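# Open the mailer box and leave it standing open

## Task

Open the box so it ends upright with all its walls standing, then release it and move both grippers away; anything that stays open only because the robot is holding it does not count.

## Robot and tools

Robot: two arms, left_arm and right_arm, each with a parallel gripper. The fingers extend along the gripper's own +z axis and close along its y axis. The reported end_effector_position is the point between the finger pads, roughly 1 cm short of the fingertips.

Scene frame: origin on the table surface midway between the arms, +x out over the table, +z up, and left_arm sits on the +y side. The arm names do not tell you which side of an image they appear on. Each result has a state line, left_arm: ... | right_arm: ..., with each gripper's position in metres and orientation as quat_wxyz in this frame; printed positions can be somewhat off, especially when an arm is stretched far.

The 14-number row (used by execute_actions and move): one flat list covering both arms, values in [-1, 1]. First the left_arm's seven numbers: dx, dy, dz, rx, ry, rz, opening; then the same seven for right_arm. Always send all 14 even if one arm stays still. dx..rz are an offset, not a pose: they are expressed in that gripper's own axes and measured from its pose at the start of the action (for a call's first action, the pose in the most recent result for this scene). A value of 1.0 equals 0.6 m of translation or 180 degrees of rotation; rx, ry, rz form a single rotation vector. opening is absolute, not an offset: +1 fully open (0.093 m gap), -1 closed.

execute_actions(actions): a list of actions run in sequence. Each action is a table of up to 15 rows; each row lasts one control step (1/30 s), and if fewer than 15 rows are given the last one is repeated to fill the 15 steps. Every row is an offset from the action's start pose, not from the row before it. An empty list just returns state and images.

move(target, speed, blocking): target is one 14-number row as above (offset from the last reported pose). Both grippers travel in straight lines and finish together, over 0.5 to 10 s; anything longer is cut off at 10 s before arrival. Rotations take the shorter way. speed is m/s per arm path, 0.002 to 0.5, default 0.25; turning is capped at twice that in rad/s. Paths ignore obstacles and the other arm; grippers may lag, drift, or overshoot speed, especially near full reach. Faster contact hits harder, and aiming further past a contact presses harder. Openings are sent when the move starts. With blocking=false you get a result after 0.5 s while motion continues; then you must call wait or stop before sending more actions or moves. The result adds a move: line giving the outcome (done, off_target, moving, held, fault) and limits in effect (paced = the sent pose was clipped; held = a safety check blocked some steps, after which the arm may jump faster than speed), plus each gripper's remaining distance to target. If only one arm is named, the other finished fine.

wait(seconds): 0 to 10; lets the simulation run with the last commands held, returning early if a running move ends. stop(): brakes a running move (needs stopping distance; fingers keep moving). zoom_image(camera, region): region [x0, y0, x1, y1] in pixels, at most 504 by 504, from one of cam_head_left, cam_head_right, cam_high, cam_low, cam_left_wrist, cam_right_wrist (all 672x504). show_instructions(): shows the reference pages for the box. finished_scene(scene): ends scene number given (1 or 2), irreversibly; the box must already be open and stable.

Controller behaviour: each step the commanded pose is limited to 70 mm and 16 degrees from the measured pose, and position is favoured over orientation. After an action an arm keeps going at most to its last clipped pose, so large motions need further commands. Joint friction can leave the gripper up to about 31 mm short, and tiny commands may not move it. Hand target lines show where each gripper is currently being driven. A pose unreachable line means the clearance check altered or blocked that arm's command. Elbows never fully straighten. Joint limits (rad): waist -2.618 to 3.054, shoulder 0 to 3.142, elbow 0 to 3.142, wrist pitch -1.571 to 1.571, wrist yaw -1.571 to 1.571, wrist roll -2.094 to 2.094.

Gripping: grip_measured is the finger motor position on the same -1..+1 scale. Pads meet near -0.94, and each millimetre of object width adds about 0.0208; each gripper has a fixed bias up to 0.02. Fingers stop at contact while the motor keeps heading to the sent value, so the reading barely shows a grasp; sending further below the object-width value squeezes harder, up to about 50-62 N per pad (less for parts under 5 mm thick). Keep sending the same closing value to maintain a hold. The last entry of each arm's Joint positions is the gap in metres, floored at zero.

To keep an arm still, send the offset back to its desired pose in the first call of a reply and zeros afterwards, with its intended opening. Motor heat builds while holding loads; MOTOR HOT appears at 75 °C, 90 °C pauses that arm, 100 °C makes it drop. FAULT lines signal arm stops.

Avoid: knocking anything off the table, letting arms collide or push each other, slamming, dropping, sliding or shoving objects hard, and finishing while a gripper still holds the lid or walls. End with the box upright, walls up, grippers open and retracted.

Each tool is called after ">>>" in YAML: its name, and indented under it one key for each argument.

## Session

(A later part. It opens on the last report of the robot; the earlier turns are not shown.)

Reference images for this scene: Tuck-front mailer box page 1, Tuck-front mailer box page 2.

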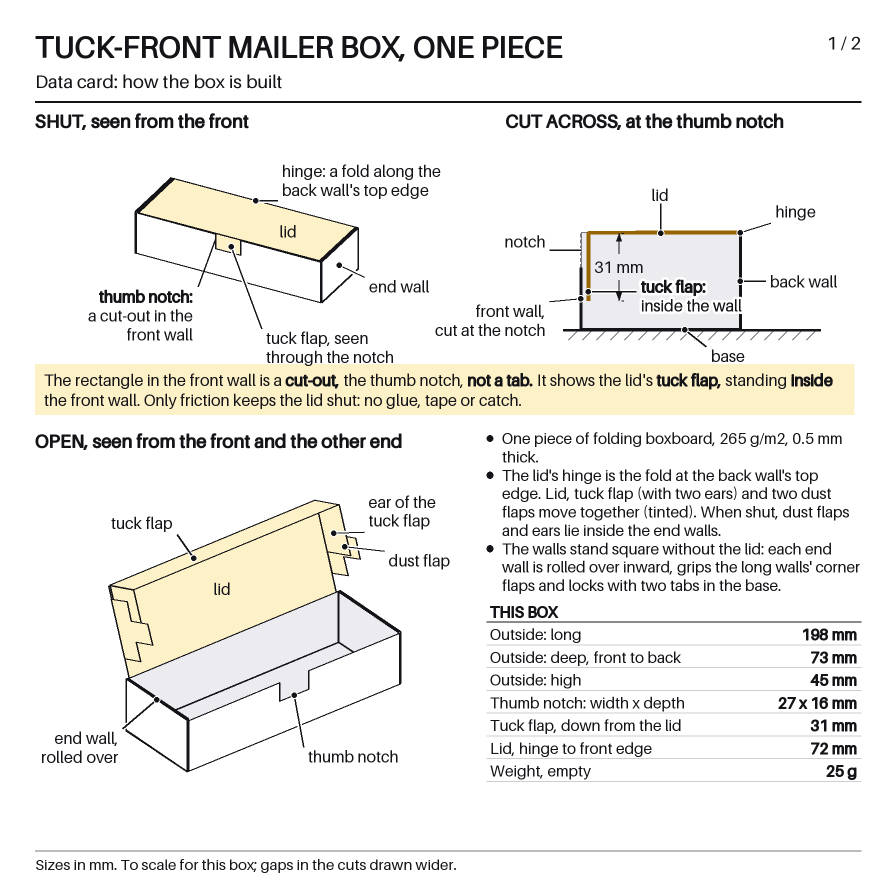

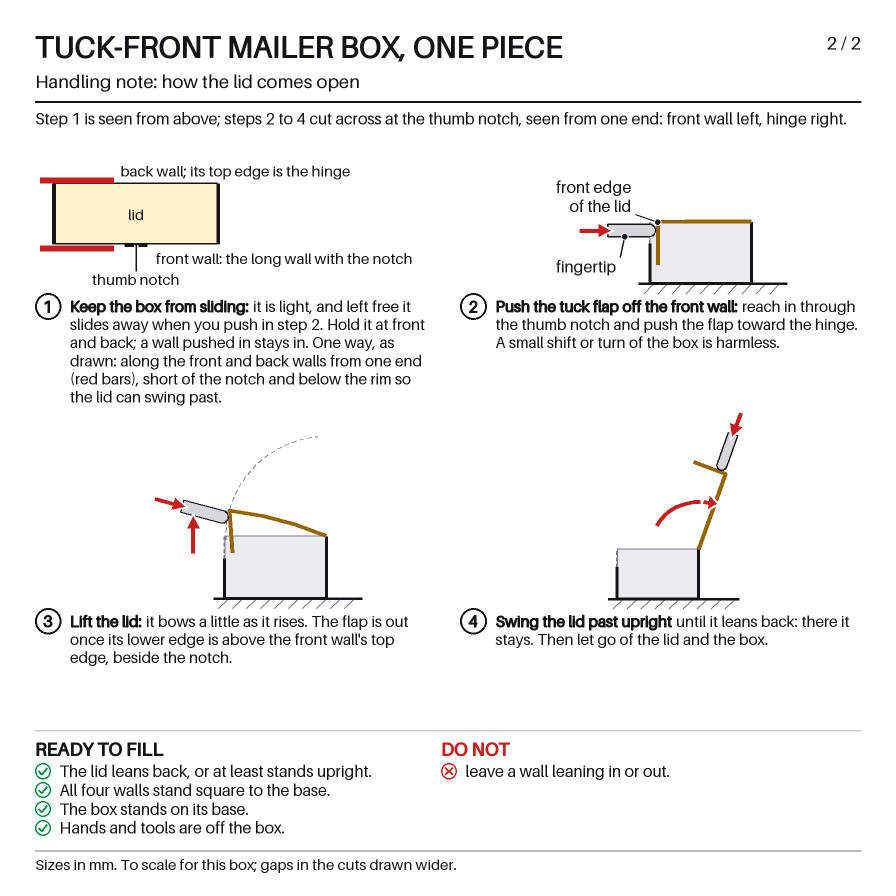

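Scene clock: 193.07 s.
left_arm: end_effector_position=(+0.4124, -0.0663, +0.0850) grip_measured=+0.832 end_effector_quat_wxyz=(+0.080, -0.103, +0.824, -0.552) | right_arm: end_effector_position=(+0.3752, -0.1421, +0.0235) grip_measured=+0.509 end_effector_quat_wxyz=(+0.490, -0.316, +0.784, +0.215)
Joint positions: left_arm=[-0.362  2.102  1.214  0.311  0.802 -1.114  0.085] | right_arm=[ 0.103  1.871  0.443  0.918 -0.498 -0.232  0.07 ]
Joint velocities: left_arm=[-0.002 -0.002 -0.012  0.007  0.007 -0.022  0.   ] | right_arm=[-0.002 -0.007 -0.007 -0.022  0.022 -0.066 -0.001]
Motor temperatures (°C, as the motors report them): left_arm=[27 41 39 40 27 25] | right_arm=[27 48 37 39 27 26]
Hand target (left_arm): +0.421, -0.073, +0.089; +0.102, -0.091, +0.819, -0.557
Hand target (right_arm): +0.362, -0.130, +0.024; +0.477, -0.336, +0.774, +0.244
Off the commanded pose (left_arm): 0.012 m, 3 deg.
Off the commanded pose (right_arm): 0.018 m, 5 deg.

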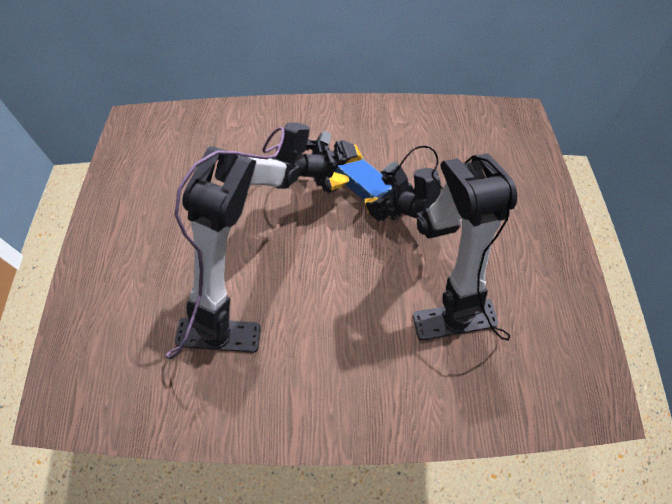

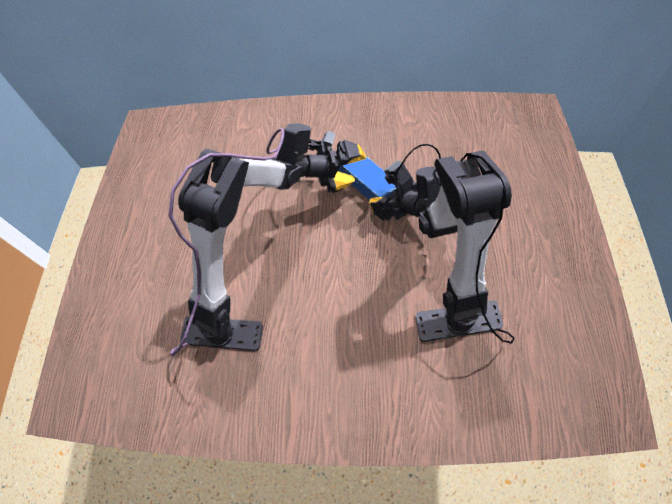

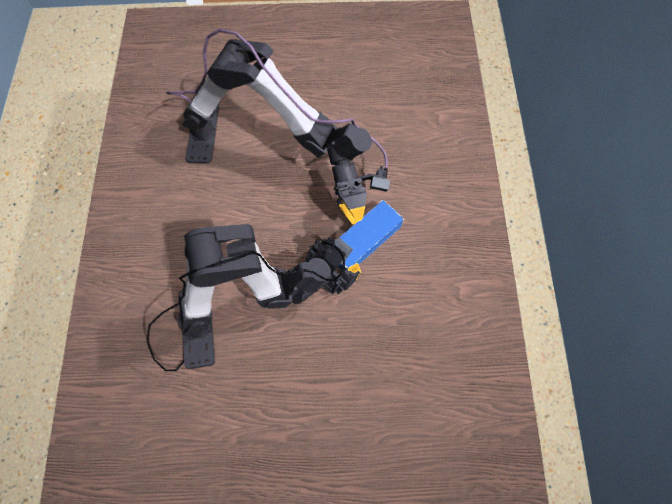

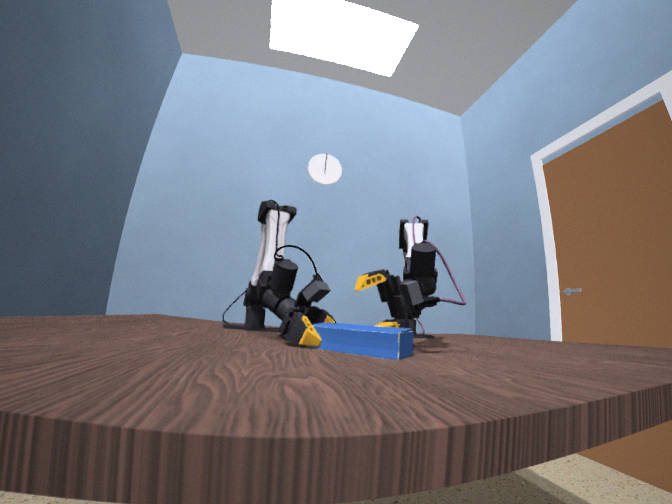

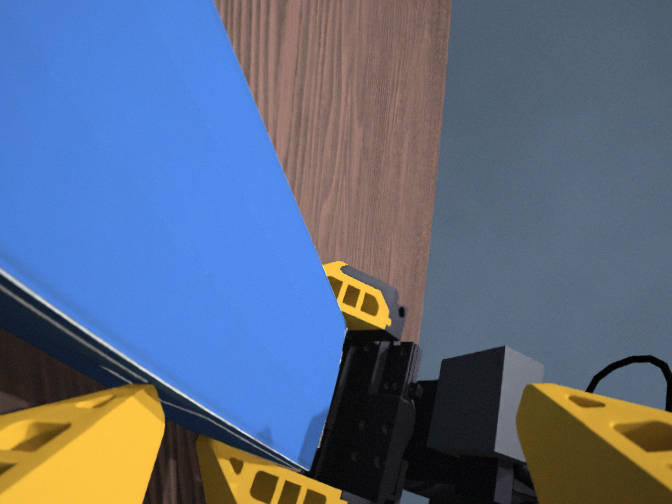

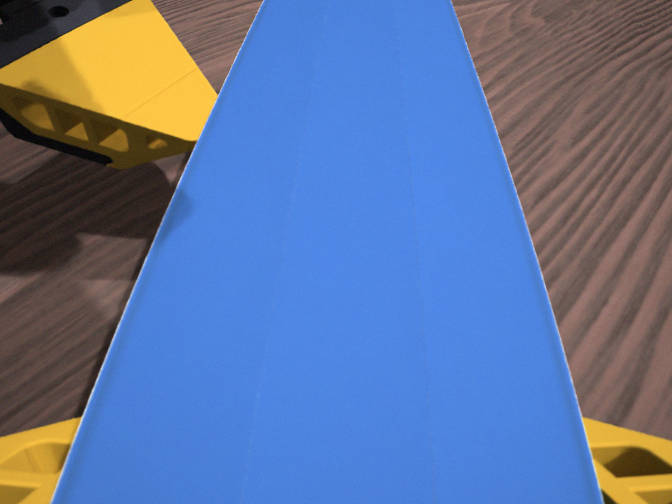

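>>> execute_actions:
  actions:
    - [[-0.012,-0.01,0.012,0.006,-0.008,0.014,0.77,0,0.03,0,-0.025,0,0,0.5]]
    - [[-0.012,-0.01,0.012,0.006,-0.008,0.014,0.71,0,0.03,0,-0.025,0,0,0.5]]
    - [[-0.012,-0.01,0.012,0.006,-0.008,0.014,0.65,0,0.03,0,-0.025,0,0,0.5]]

>>> zoom_image:
  camera: "cam_head_left"
  region: [300,130,420,220]

Scene clock: 197.23 s.
left_arm: end_effector_position=(+0.4134, -0.0656, +0.0839) grip_measured=+0.652 end_effector_quat_wxyz=(+0.082, -0.106, +0.825, -0.549) | right_arm: end_effector_position=(+0.3755, -0.1421, +0.0240) grip_measured=+0.509 end_effector_quat_wxyz=(+0.489, -0.310, +0.785, +0.218)
Joint positions: left_arm=[-0.362  2.102  1.214  0.308  0.793 -1.114  0.076] | right_arm=[ 0.103  1.871  0.443  0.921 -0.497 -0.216  0.07 ]
Joint velocities: left_arm=[-0.002  0.002 -0.002  0.022 -0.007  0.007 -0.   ] | right_arm=[-0.007 -0.002 -0.002 -0.081 -0.007 -0.007  0.   ]
Motor temperatures (°C, as the motors report them): left_arm=[27 41 39 41 27 25] | right_arm=[27 48 37 39 27 26]
Hand target (left_arm): +0.422, -0.072, +0.088; +0.105, -0.093, +0.820, -0.554
Hand target (right_arm): +0.363, -0.130, +0.024; +0.477, -0.331, +0.776, +0.247
Off the commanded pose (left_arm): 0.012 m, 3 deg.
Off the commanded pose (right_arm): 0.018 m, 5 deg.

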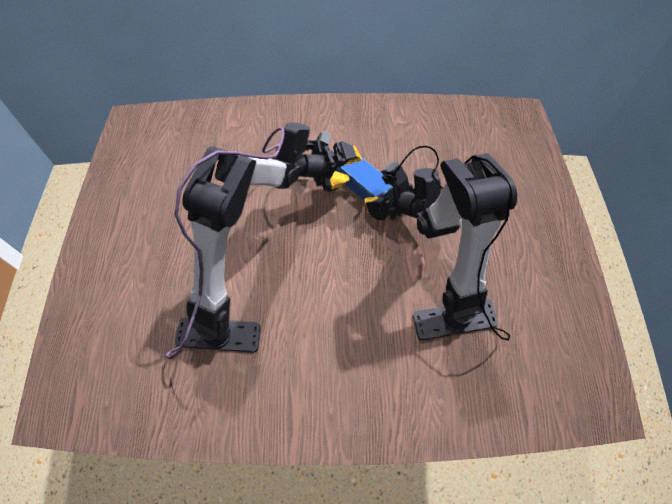

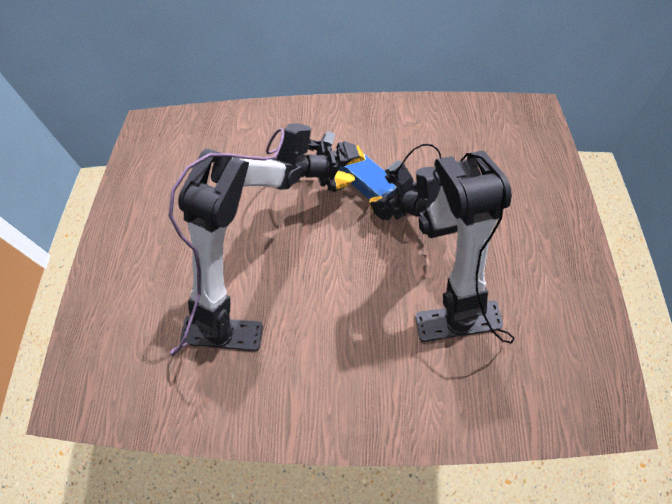

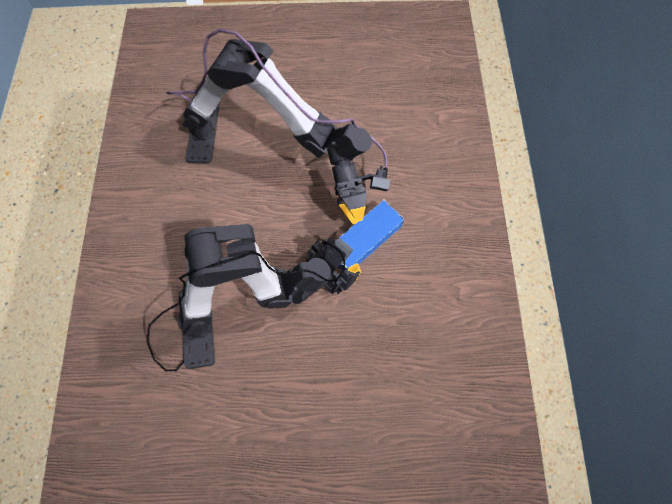

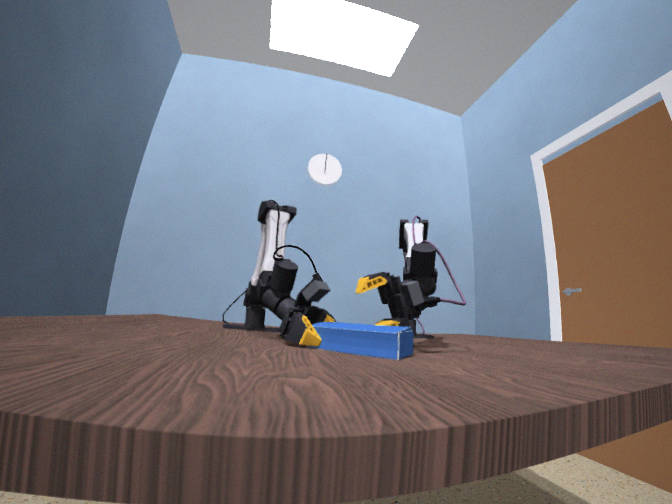

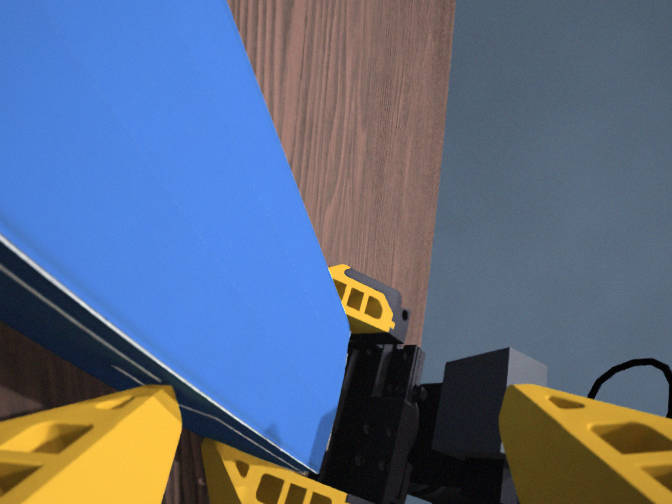

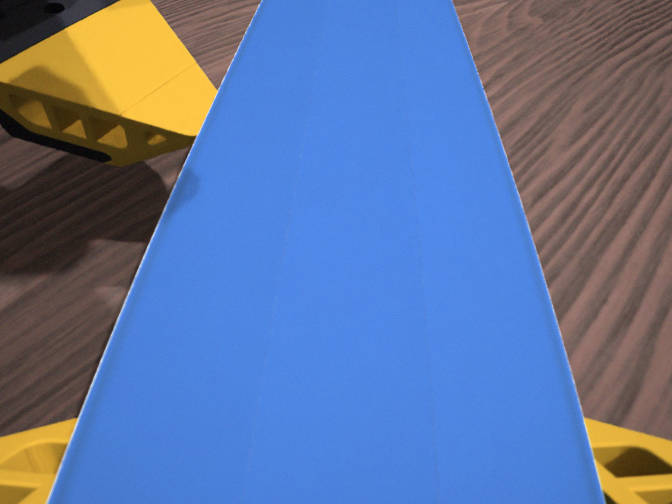

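Region (300, 130, 420, 220) of cam_head_left's 672x504 image, scaled by 4.200, with more detail than that image has; it fills the top 378 rows of this view, and the rest is white.

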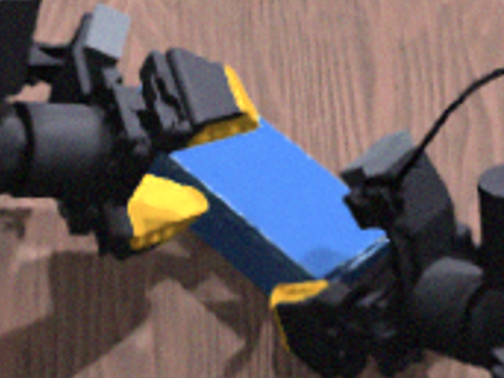

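Lid is rising with the tip. Continue.

>>> execute_actions:
  actions:
    - [[-0.012,-0.01,0.012,0.006,-0.008,0.014,0.59,0,0.03,0,-0.025,0,0,0.5]]
    - [[-0.012,-0.01,0.012,0.006,-0.008,0.014,0.53,0,0.03,0,-0.025,0,0,0.5]]
    - [[-0.012,-0.01,0.012,0.006,-0.008,0.014,0.47,0,0.03,0,-0.025,0,0,0.5]]
    - [[-0.012,-0.01,0.012,0.006,-0.008,0.014,0.41,0,0.03,0,-0.025,0,0,0.5]]

Scene clock: 201.20 s.
left_arm: end_effector_position=(+0.4146, -0.0643, +0.0817) grip_measured=+0.412 end_effector_quat_wxyz=(+0.084, -0.112, +0.827, -0.544) | right_arm: end_effector_position=(+0.3757, -0.1415, +0.0252) grip_measured=+0.509 end_effector_quat_wxyz=(+0.488, -0.300, +0.788, +0.226)
Joint positions: left_arm=[-0.362  2.102  1.214  0.3    0.779 -1.114  0.065] | right_arm=[ 0.103  1.871  0.443  0.926 -0.501 -0.187  0.07 ]
Joint velocities: left_arm=[-0.002  0.007 -0.012 -0.007  0.051  0.007 -0.001] | right_arm=[ 0.002 -0.012 -0.012 -0.007 -0.037 -0.007  0.001]
Motor temperatures (°C, as the motors report them): left_arm=[27 41 40 42 27 25] | right_arm=[27 48 37 39 27 26]
Hand target (left_arm): +0.423, -0.071, +0.086; +0.107, -0.099, +0.823, -0.549
Hand target (right_arm): +0.363, -0.129, +0.026; +0.476, -0.321, +0.778, +0.254
Off the commanded pose (left_arm): 0.012 m, 3 deg.
Off the commanded pose (right_arm): 0.018 m, 4 deg.

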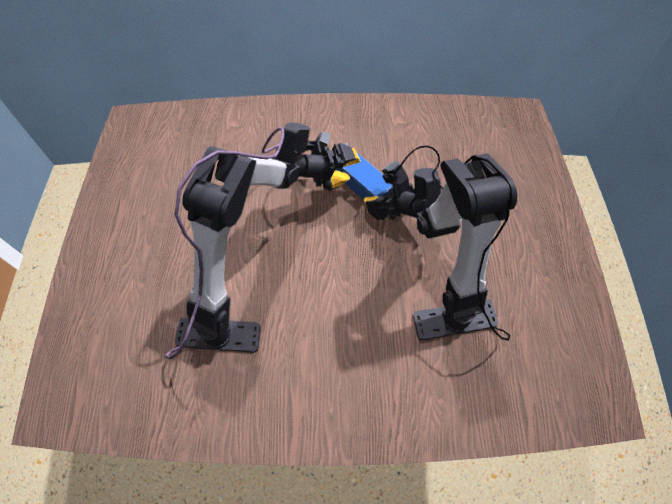

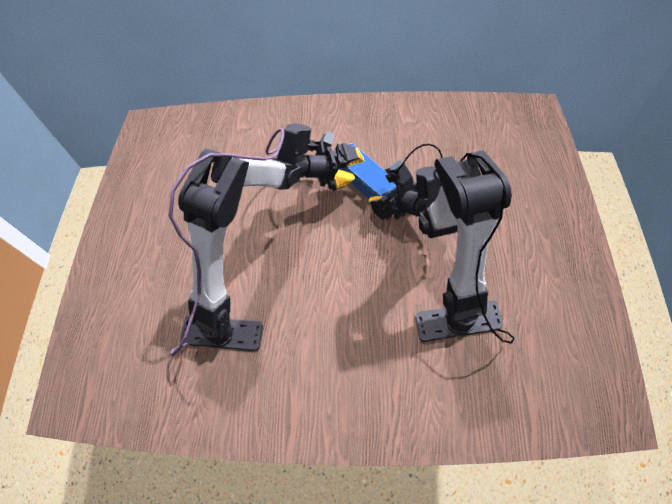

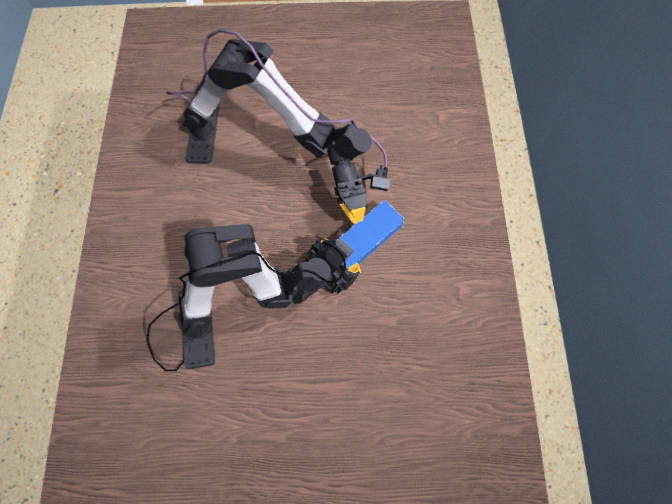

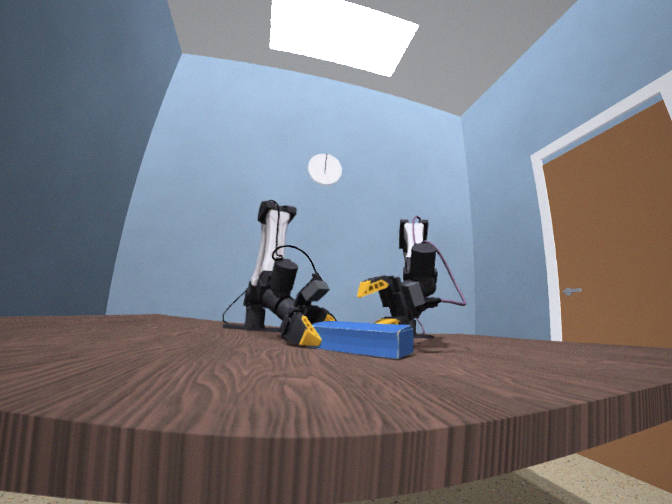

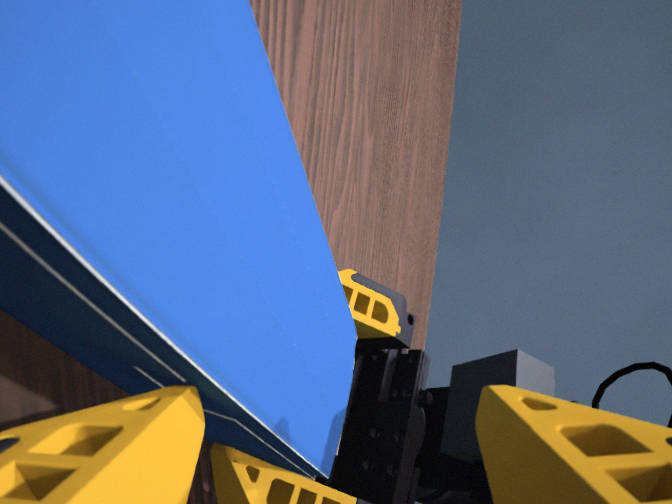

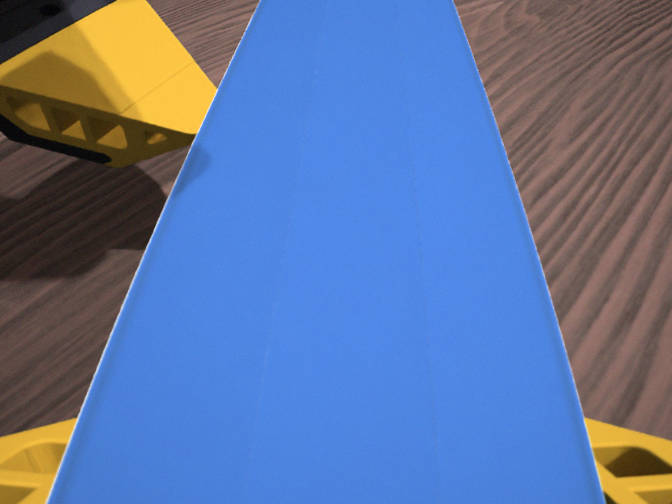

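>>> execute_actions:
  actions:
    - [[-0.012,-0.01,0.012,0.006,-0.008,0.014,0.41,0,0.03,0,-0.025,0.01,-0.03,0.5]]
    - [[-0.012,-0.015,0.012,0.006,-0.008,0.014,0.35,0,0.03,0,-0.025,0.01,-0.025,0.5]]
    - [[-0.012,-0.015,0.012,0.006,-0.008,0.014,0.29,0,0.03,0,-0.025,0.01,-0.025,0.5]]
    - [[-0.012,-0.015,0.012,0.006,-0.008,0.014,0.23,0,0.03,0,-0.025,0.01,-0.025,0.5]]

>>> zoom_image:
  camera: "cam_low"
  region: [270,270,450,380]

Scene clock: 206.00 s.
left_arm: end_effector_position=(+0.4049, -0.0665, +0.0724) grip_measured=+0.232 end_effector_quat_wxyz=(+0.060, -0.121, +0.837, -0.531) | right_arm: end_effector_position=(+0.3721, -0.1519, +0.0307) grip_measured=+0.509 end_effector_quat_wxyz=(+0.488, -0.381, +0.772, +0.145)
Joint positions: left_arm=[-0.374  2.102  1.214  0.242  0.778 -1.114  0.056] | right_arm=[ 0.103  1.758  0.443  0.753 -0.44  -0.431  0.07 ]
Joint velocities: left_arm=[ 0.007  0.002  0.007  0.022 -0.007  0.007  0.   ] | right_arm=[-0.012  0.002 -0.002 -0.051 -0.095 -0.022 -0.001]
Motor temperatures (°C, as the motors report them): left_arm=[27 41 40 42 27 25] | right_arm=[27 48 37 39 28 26]
Hand target (left_arm): +0.416, -0.073, +0.080; +0.089, -0.107, +0.831, -0.539
Hand target (right_arm): +0.359, -0.138, +0.027; +0.469, -0.412, +0.763, +0.170
Off the commanded pose (left_arm): 0.016 m, 4 deg.
Off the commanded pose (right_arm): 0.020 m, 5 deg.

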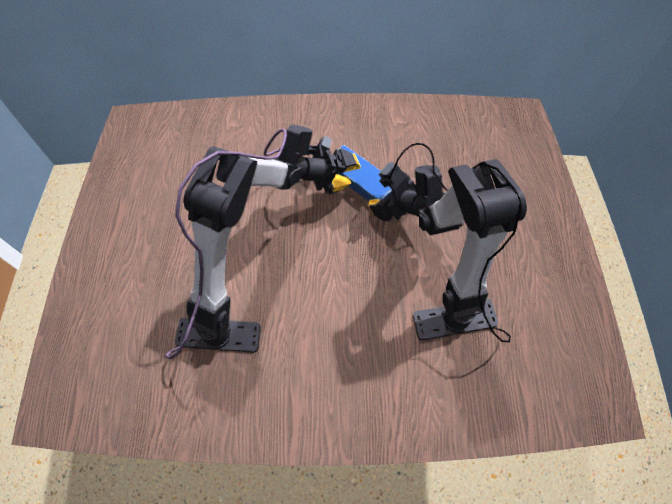

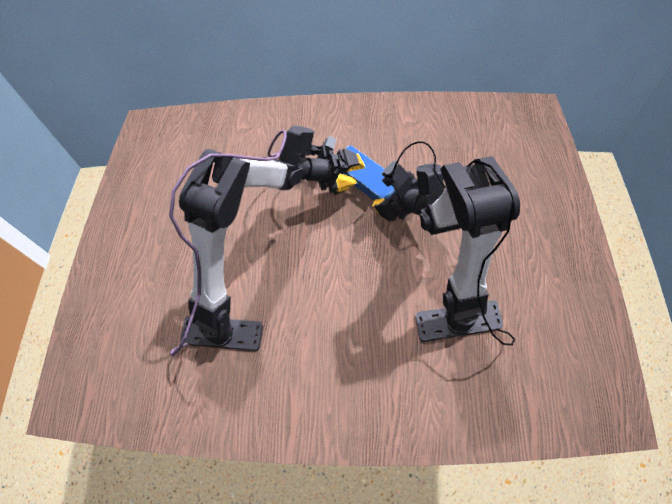

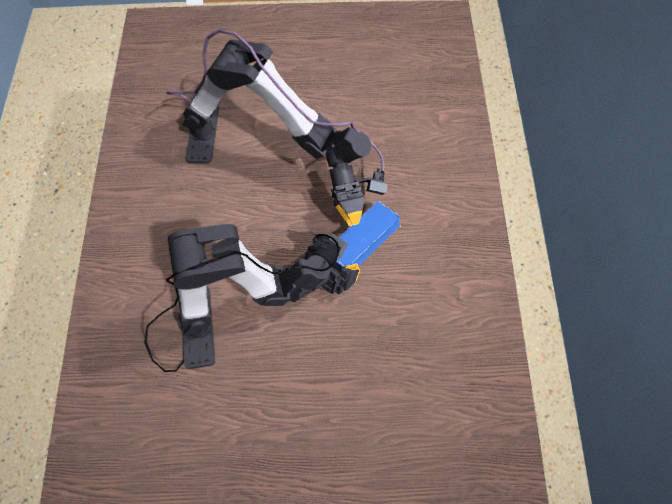

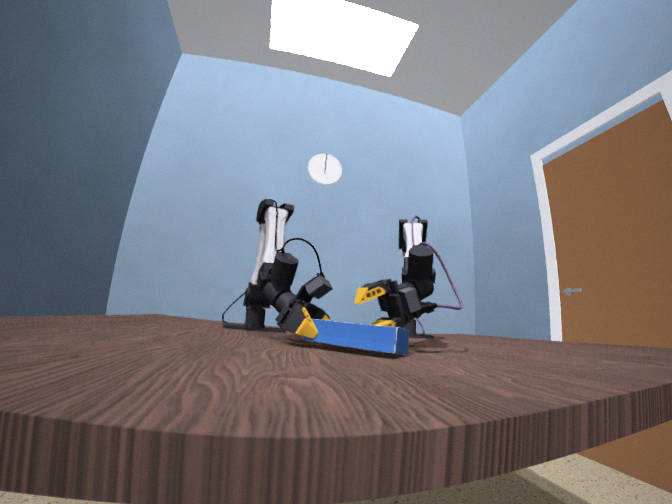

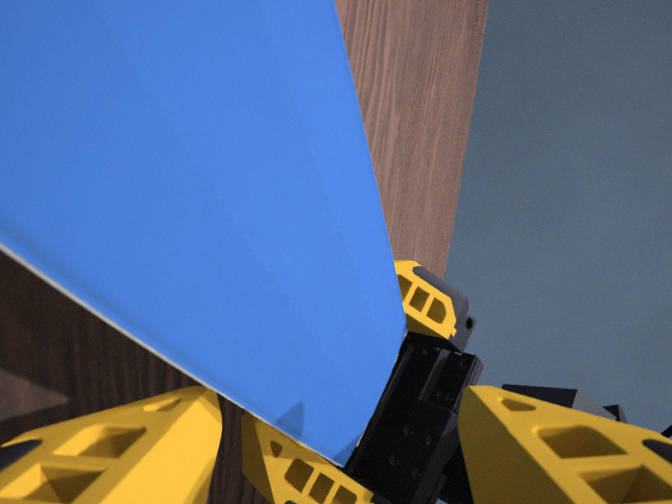

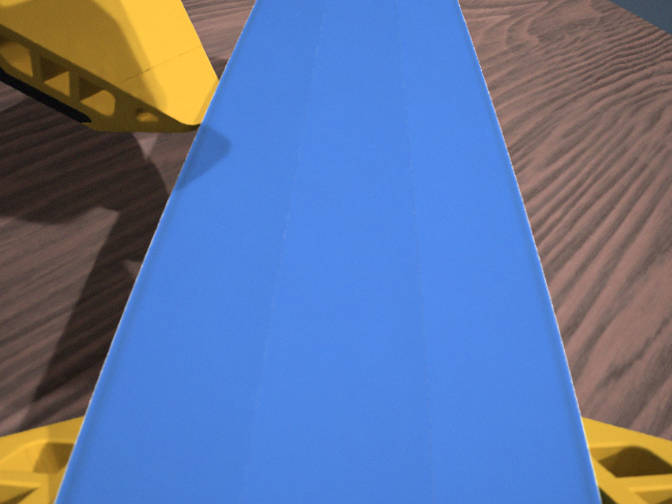

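Region (270, 270, 450, 380) of cam_low's 672x504 image, scaled by 2.800, with more detail than that image has.

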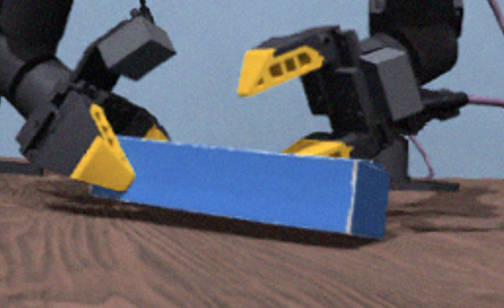

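>>> move:
  target: [0,-0.02,-0.035,0,0,0,0.9,0,0,0,0.01,0,0,0.5]
  speed: 0.05

>>> move:
  target: [0,0,0,0,0,0,0.9,0.012,0.012,0,0,-0.03,0.08,0.5]
  speed: 0.08

>>> zoom_image:
  camera: "cam_head_left"
  region: [300,130,420,220]

Scene clock: 212.30 s.
left_arm: end_effector_position=(+0.4035, -0.0581, +0.0883) grip_measured=+0.898 end_effector_quat_wxyz=(+0.060, -0.121, +0.836, -0.531) | right_arm: end_effector_position=(+0.3761, -0.1535, +0.0326) grip_measured=+0.508 end_effector_quat_wxyz=(+0.494, -0.375, +0.773, +0.131)
Joint positions: left_arm=[-0.356  2.052  1.214  0.182  0.793 -1.1    0.088] | right_arm=[ 0.111  1.757  0.443  0.769 -0.404 -0.426  0.07 ]
Joint velocities: left_arm=[-0.007 -0.017  0.002 -0.007 -0.007 -0.007  0.001] | right_arm=[ 0.007 -0.012 -0.002 -0.051 -0.066  0.022  0.   ]
Motor temperatures (°C, as the motors report them): left_arm=[27 42 40 42 27 25] | right_arm=[27 48 37 38 28 27]
Hand target (left_arm): +0.402, -0.053, +0.092; +0.060, -0.121, +0.836, -0.531
Hand target (right_arm): +0.372, -0.152, +0.031; +0.494, -0.373, +0.774, +0.133
Off the commanded pose (left_arm): 0.007 m, 0 deg.
Off the commanded pose (right_arm): 0.005 m, 0 deg.
move: done

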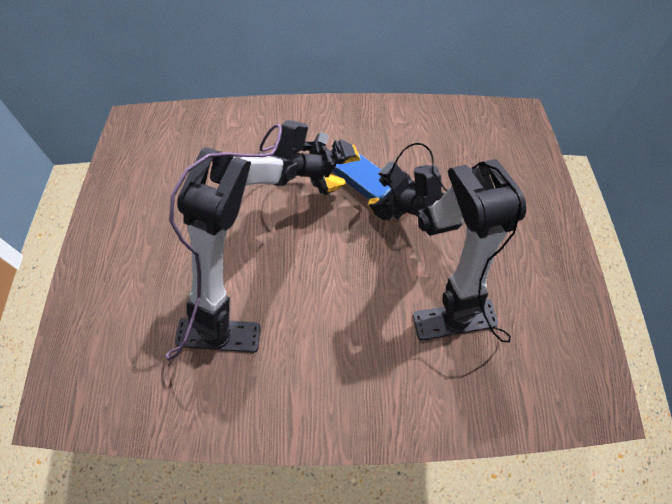

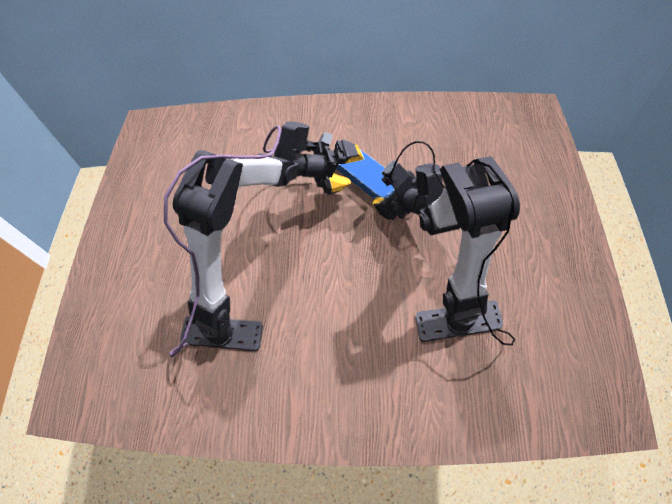

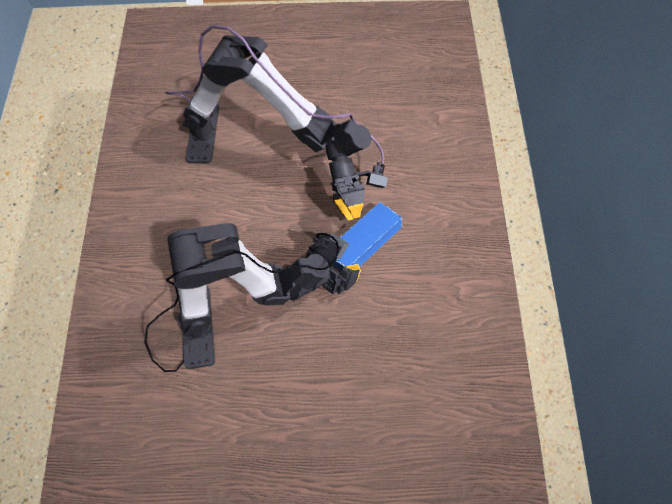

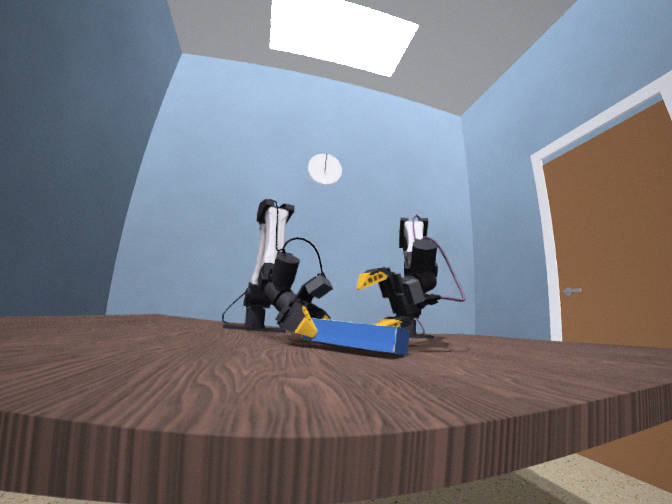

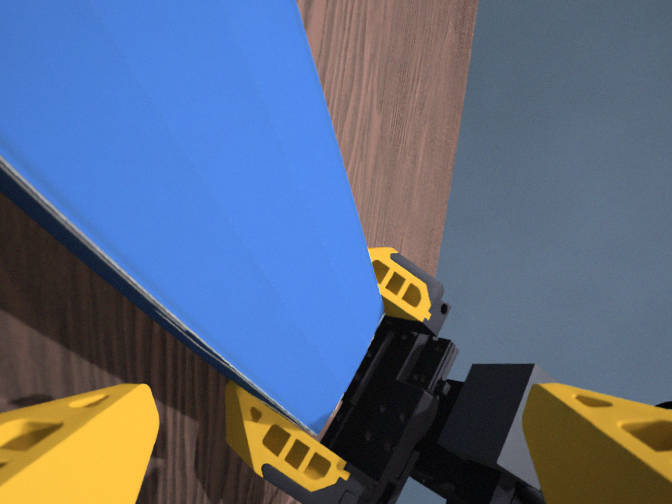

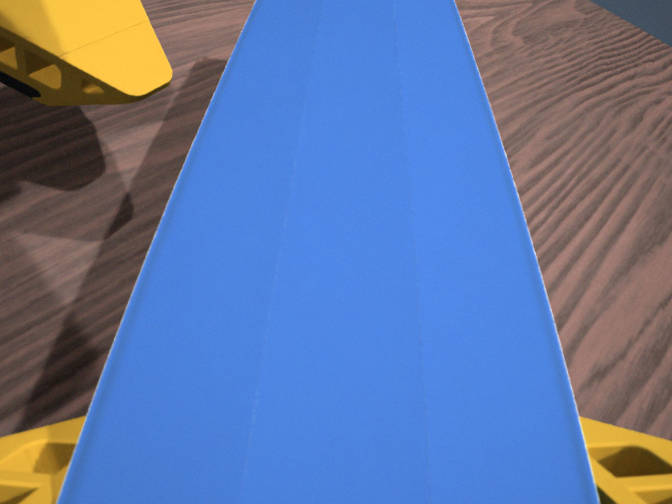

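Scene clock: 214.50 s.
left_arm: end_effector_position=(+0.4035, -0.0581, +0.0883) grip_measured=+0.898 end_effector_quat_wxyz=(+0.060, -0.121, +0.836, -0.531) | right_arm: end_effector_position=(+0.3749, -0.1500, +0.0307) grip_measured=+0.508 end_effector_quat_wxyz=(+0.514, -0.273, +0.787, +0.206)
Joint positions: left_arm=[-0.356  2.052  1.214  0.181  0.793 -1.1    0.088] | right_arm=[ 0.111  1.867  0.387  1.04  -0.428 -0.147  0.07 ]
Joint velocities: left_arm=[-0.007 -0.002 -0.022  0.022 -0.022 -0.007  0.001] | right_arm=[-0.007 -0.017  0.007 -0.022 -0.051 -0.007  0.   ]
Motor temperatures (°C, as the motors report them): left_arm=[27 42 40 42 27 25] | right_arm=[27 48 37 39 28 27]
Hand target (left_arm): +0.404, -0.058, +0.088; +0.060, -0.121, +0.836, -0.531
Hand target (right_arm): +0.369, -0.152, +0.026; +0.509, -0.268, +0.790, +0.210
Off the commanded pose (left_arm): 0.000 m, 0 deg.
Off the commanded pose (right_arm): 0.008 m, 1 deg.
move: done

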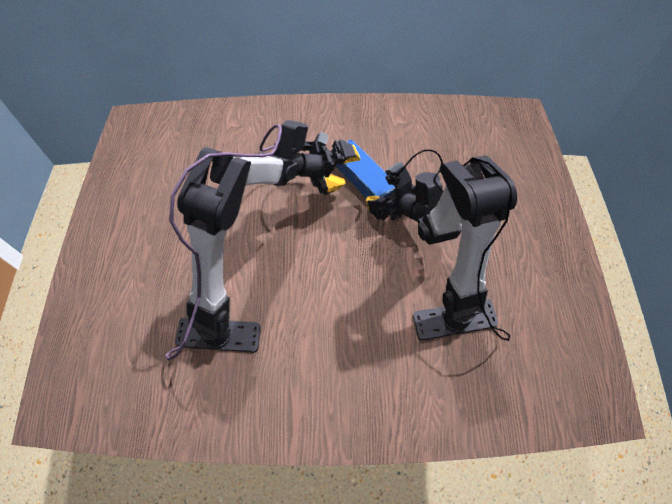

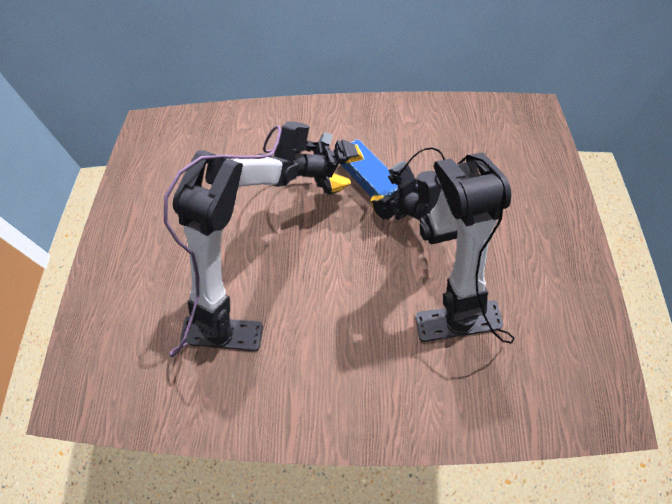

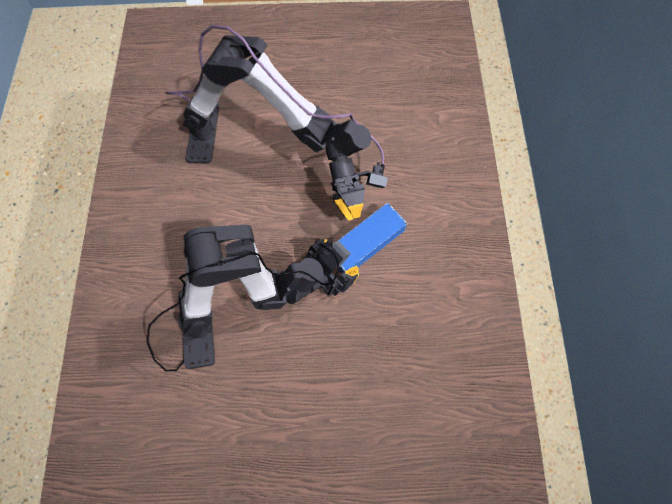

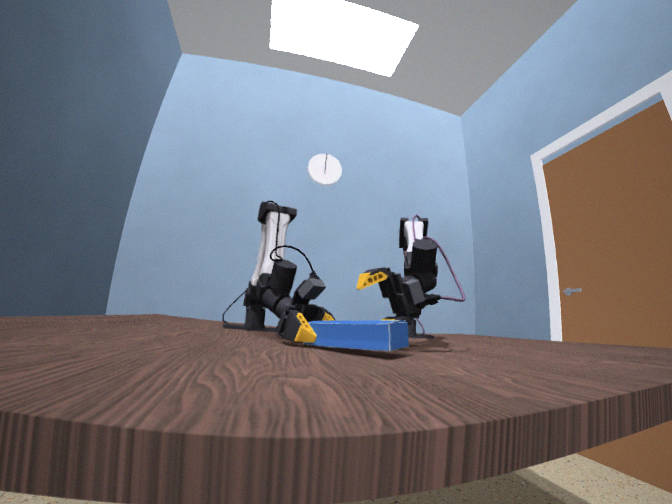

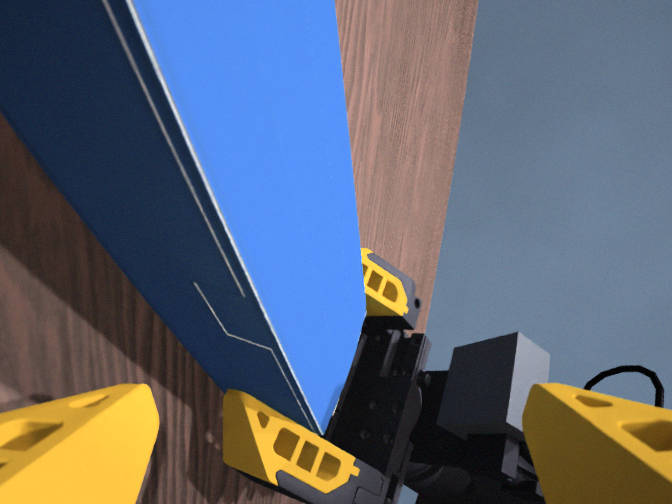

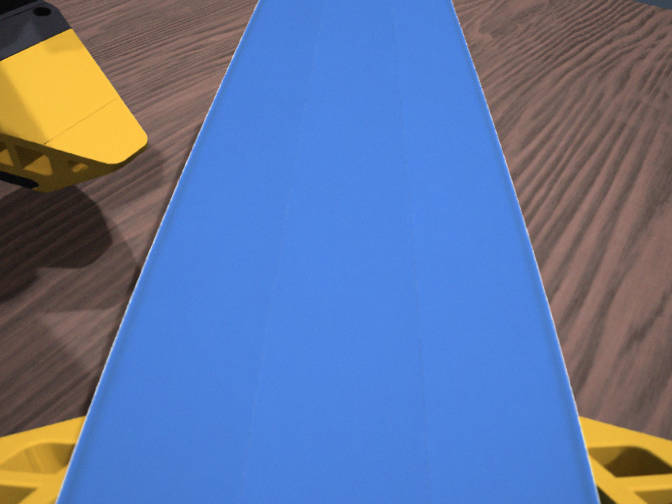

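Region (300, 130, 420, 220) of cam_head_left's 672x504 image, scaled by 4.200, with more detail than that image has; it fills the top 378 rows of this view, and the rest is white.

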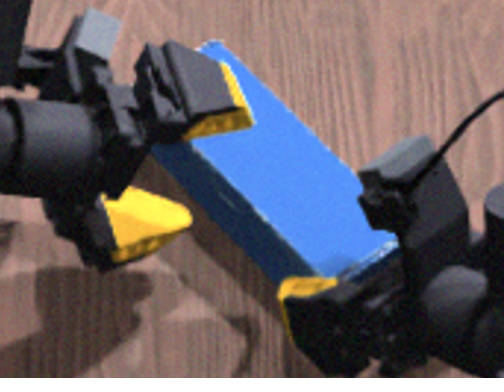

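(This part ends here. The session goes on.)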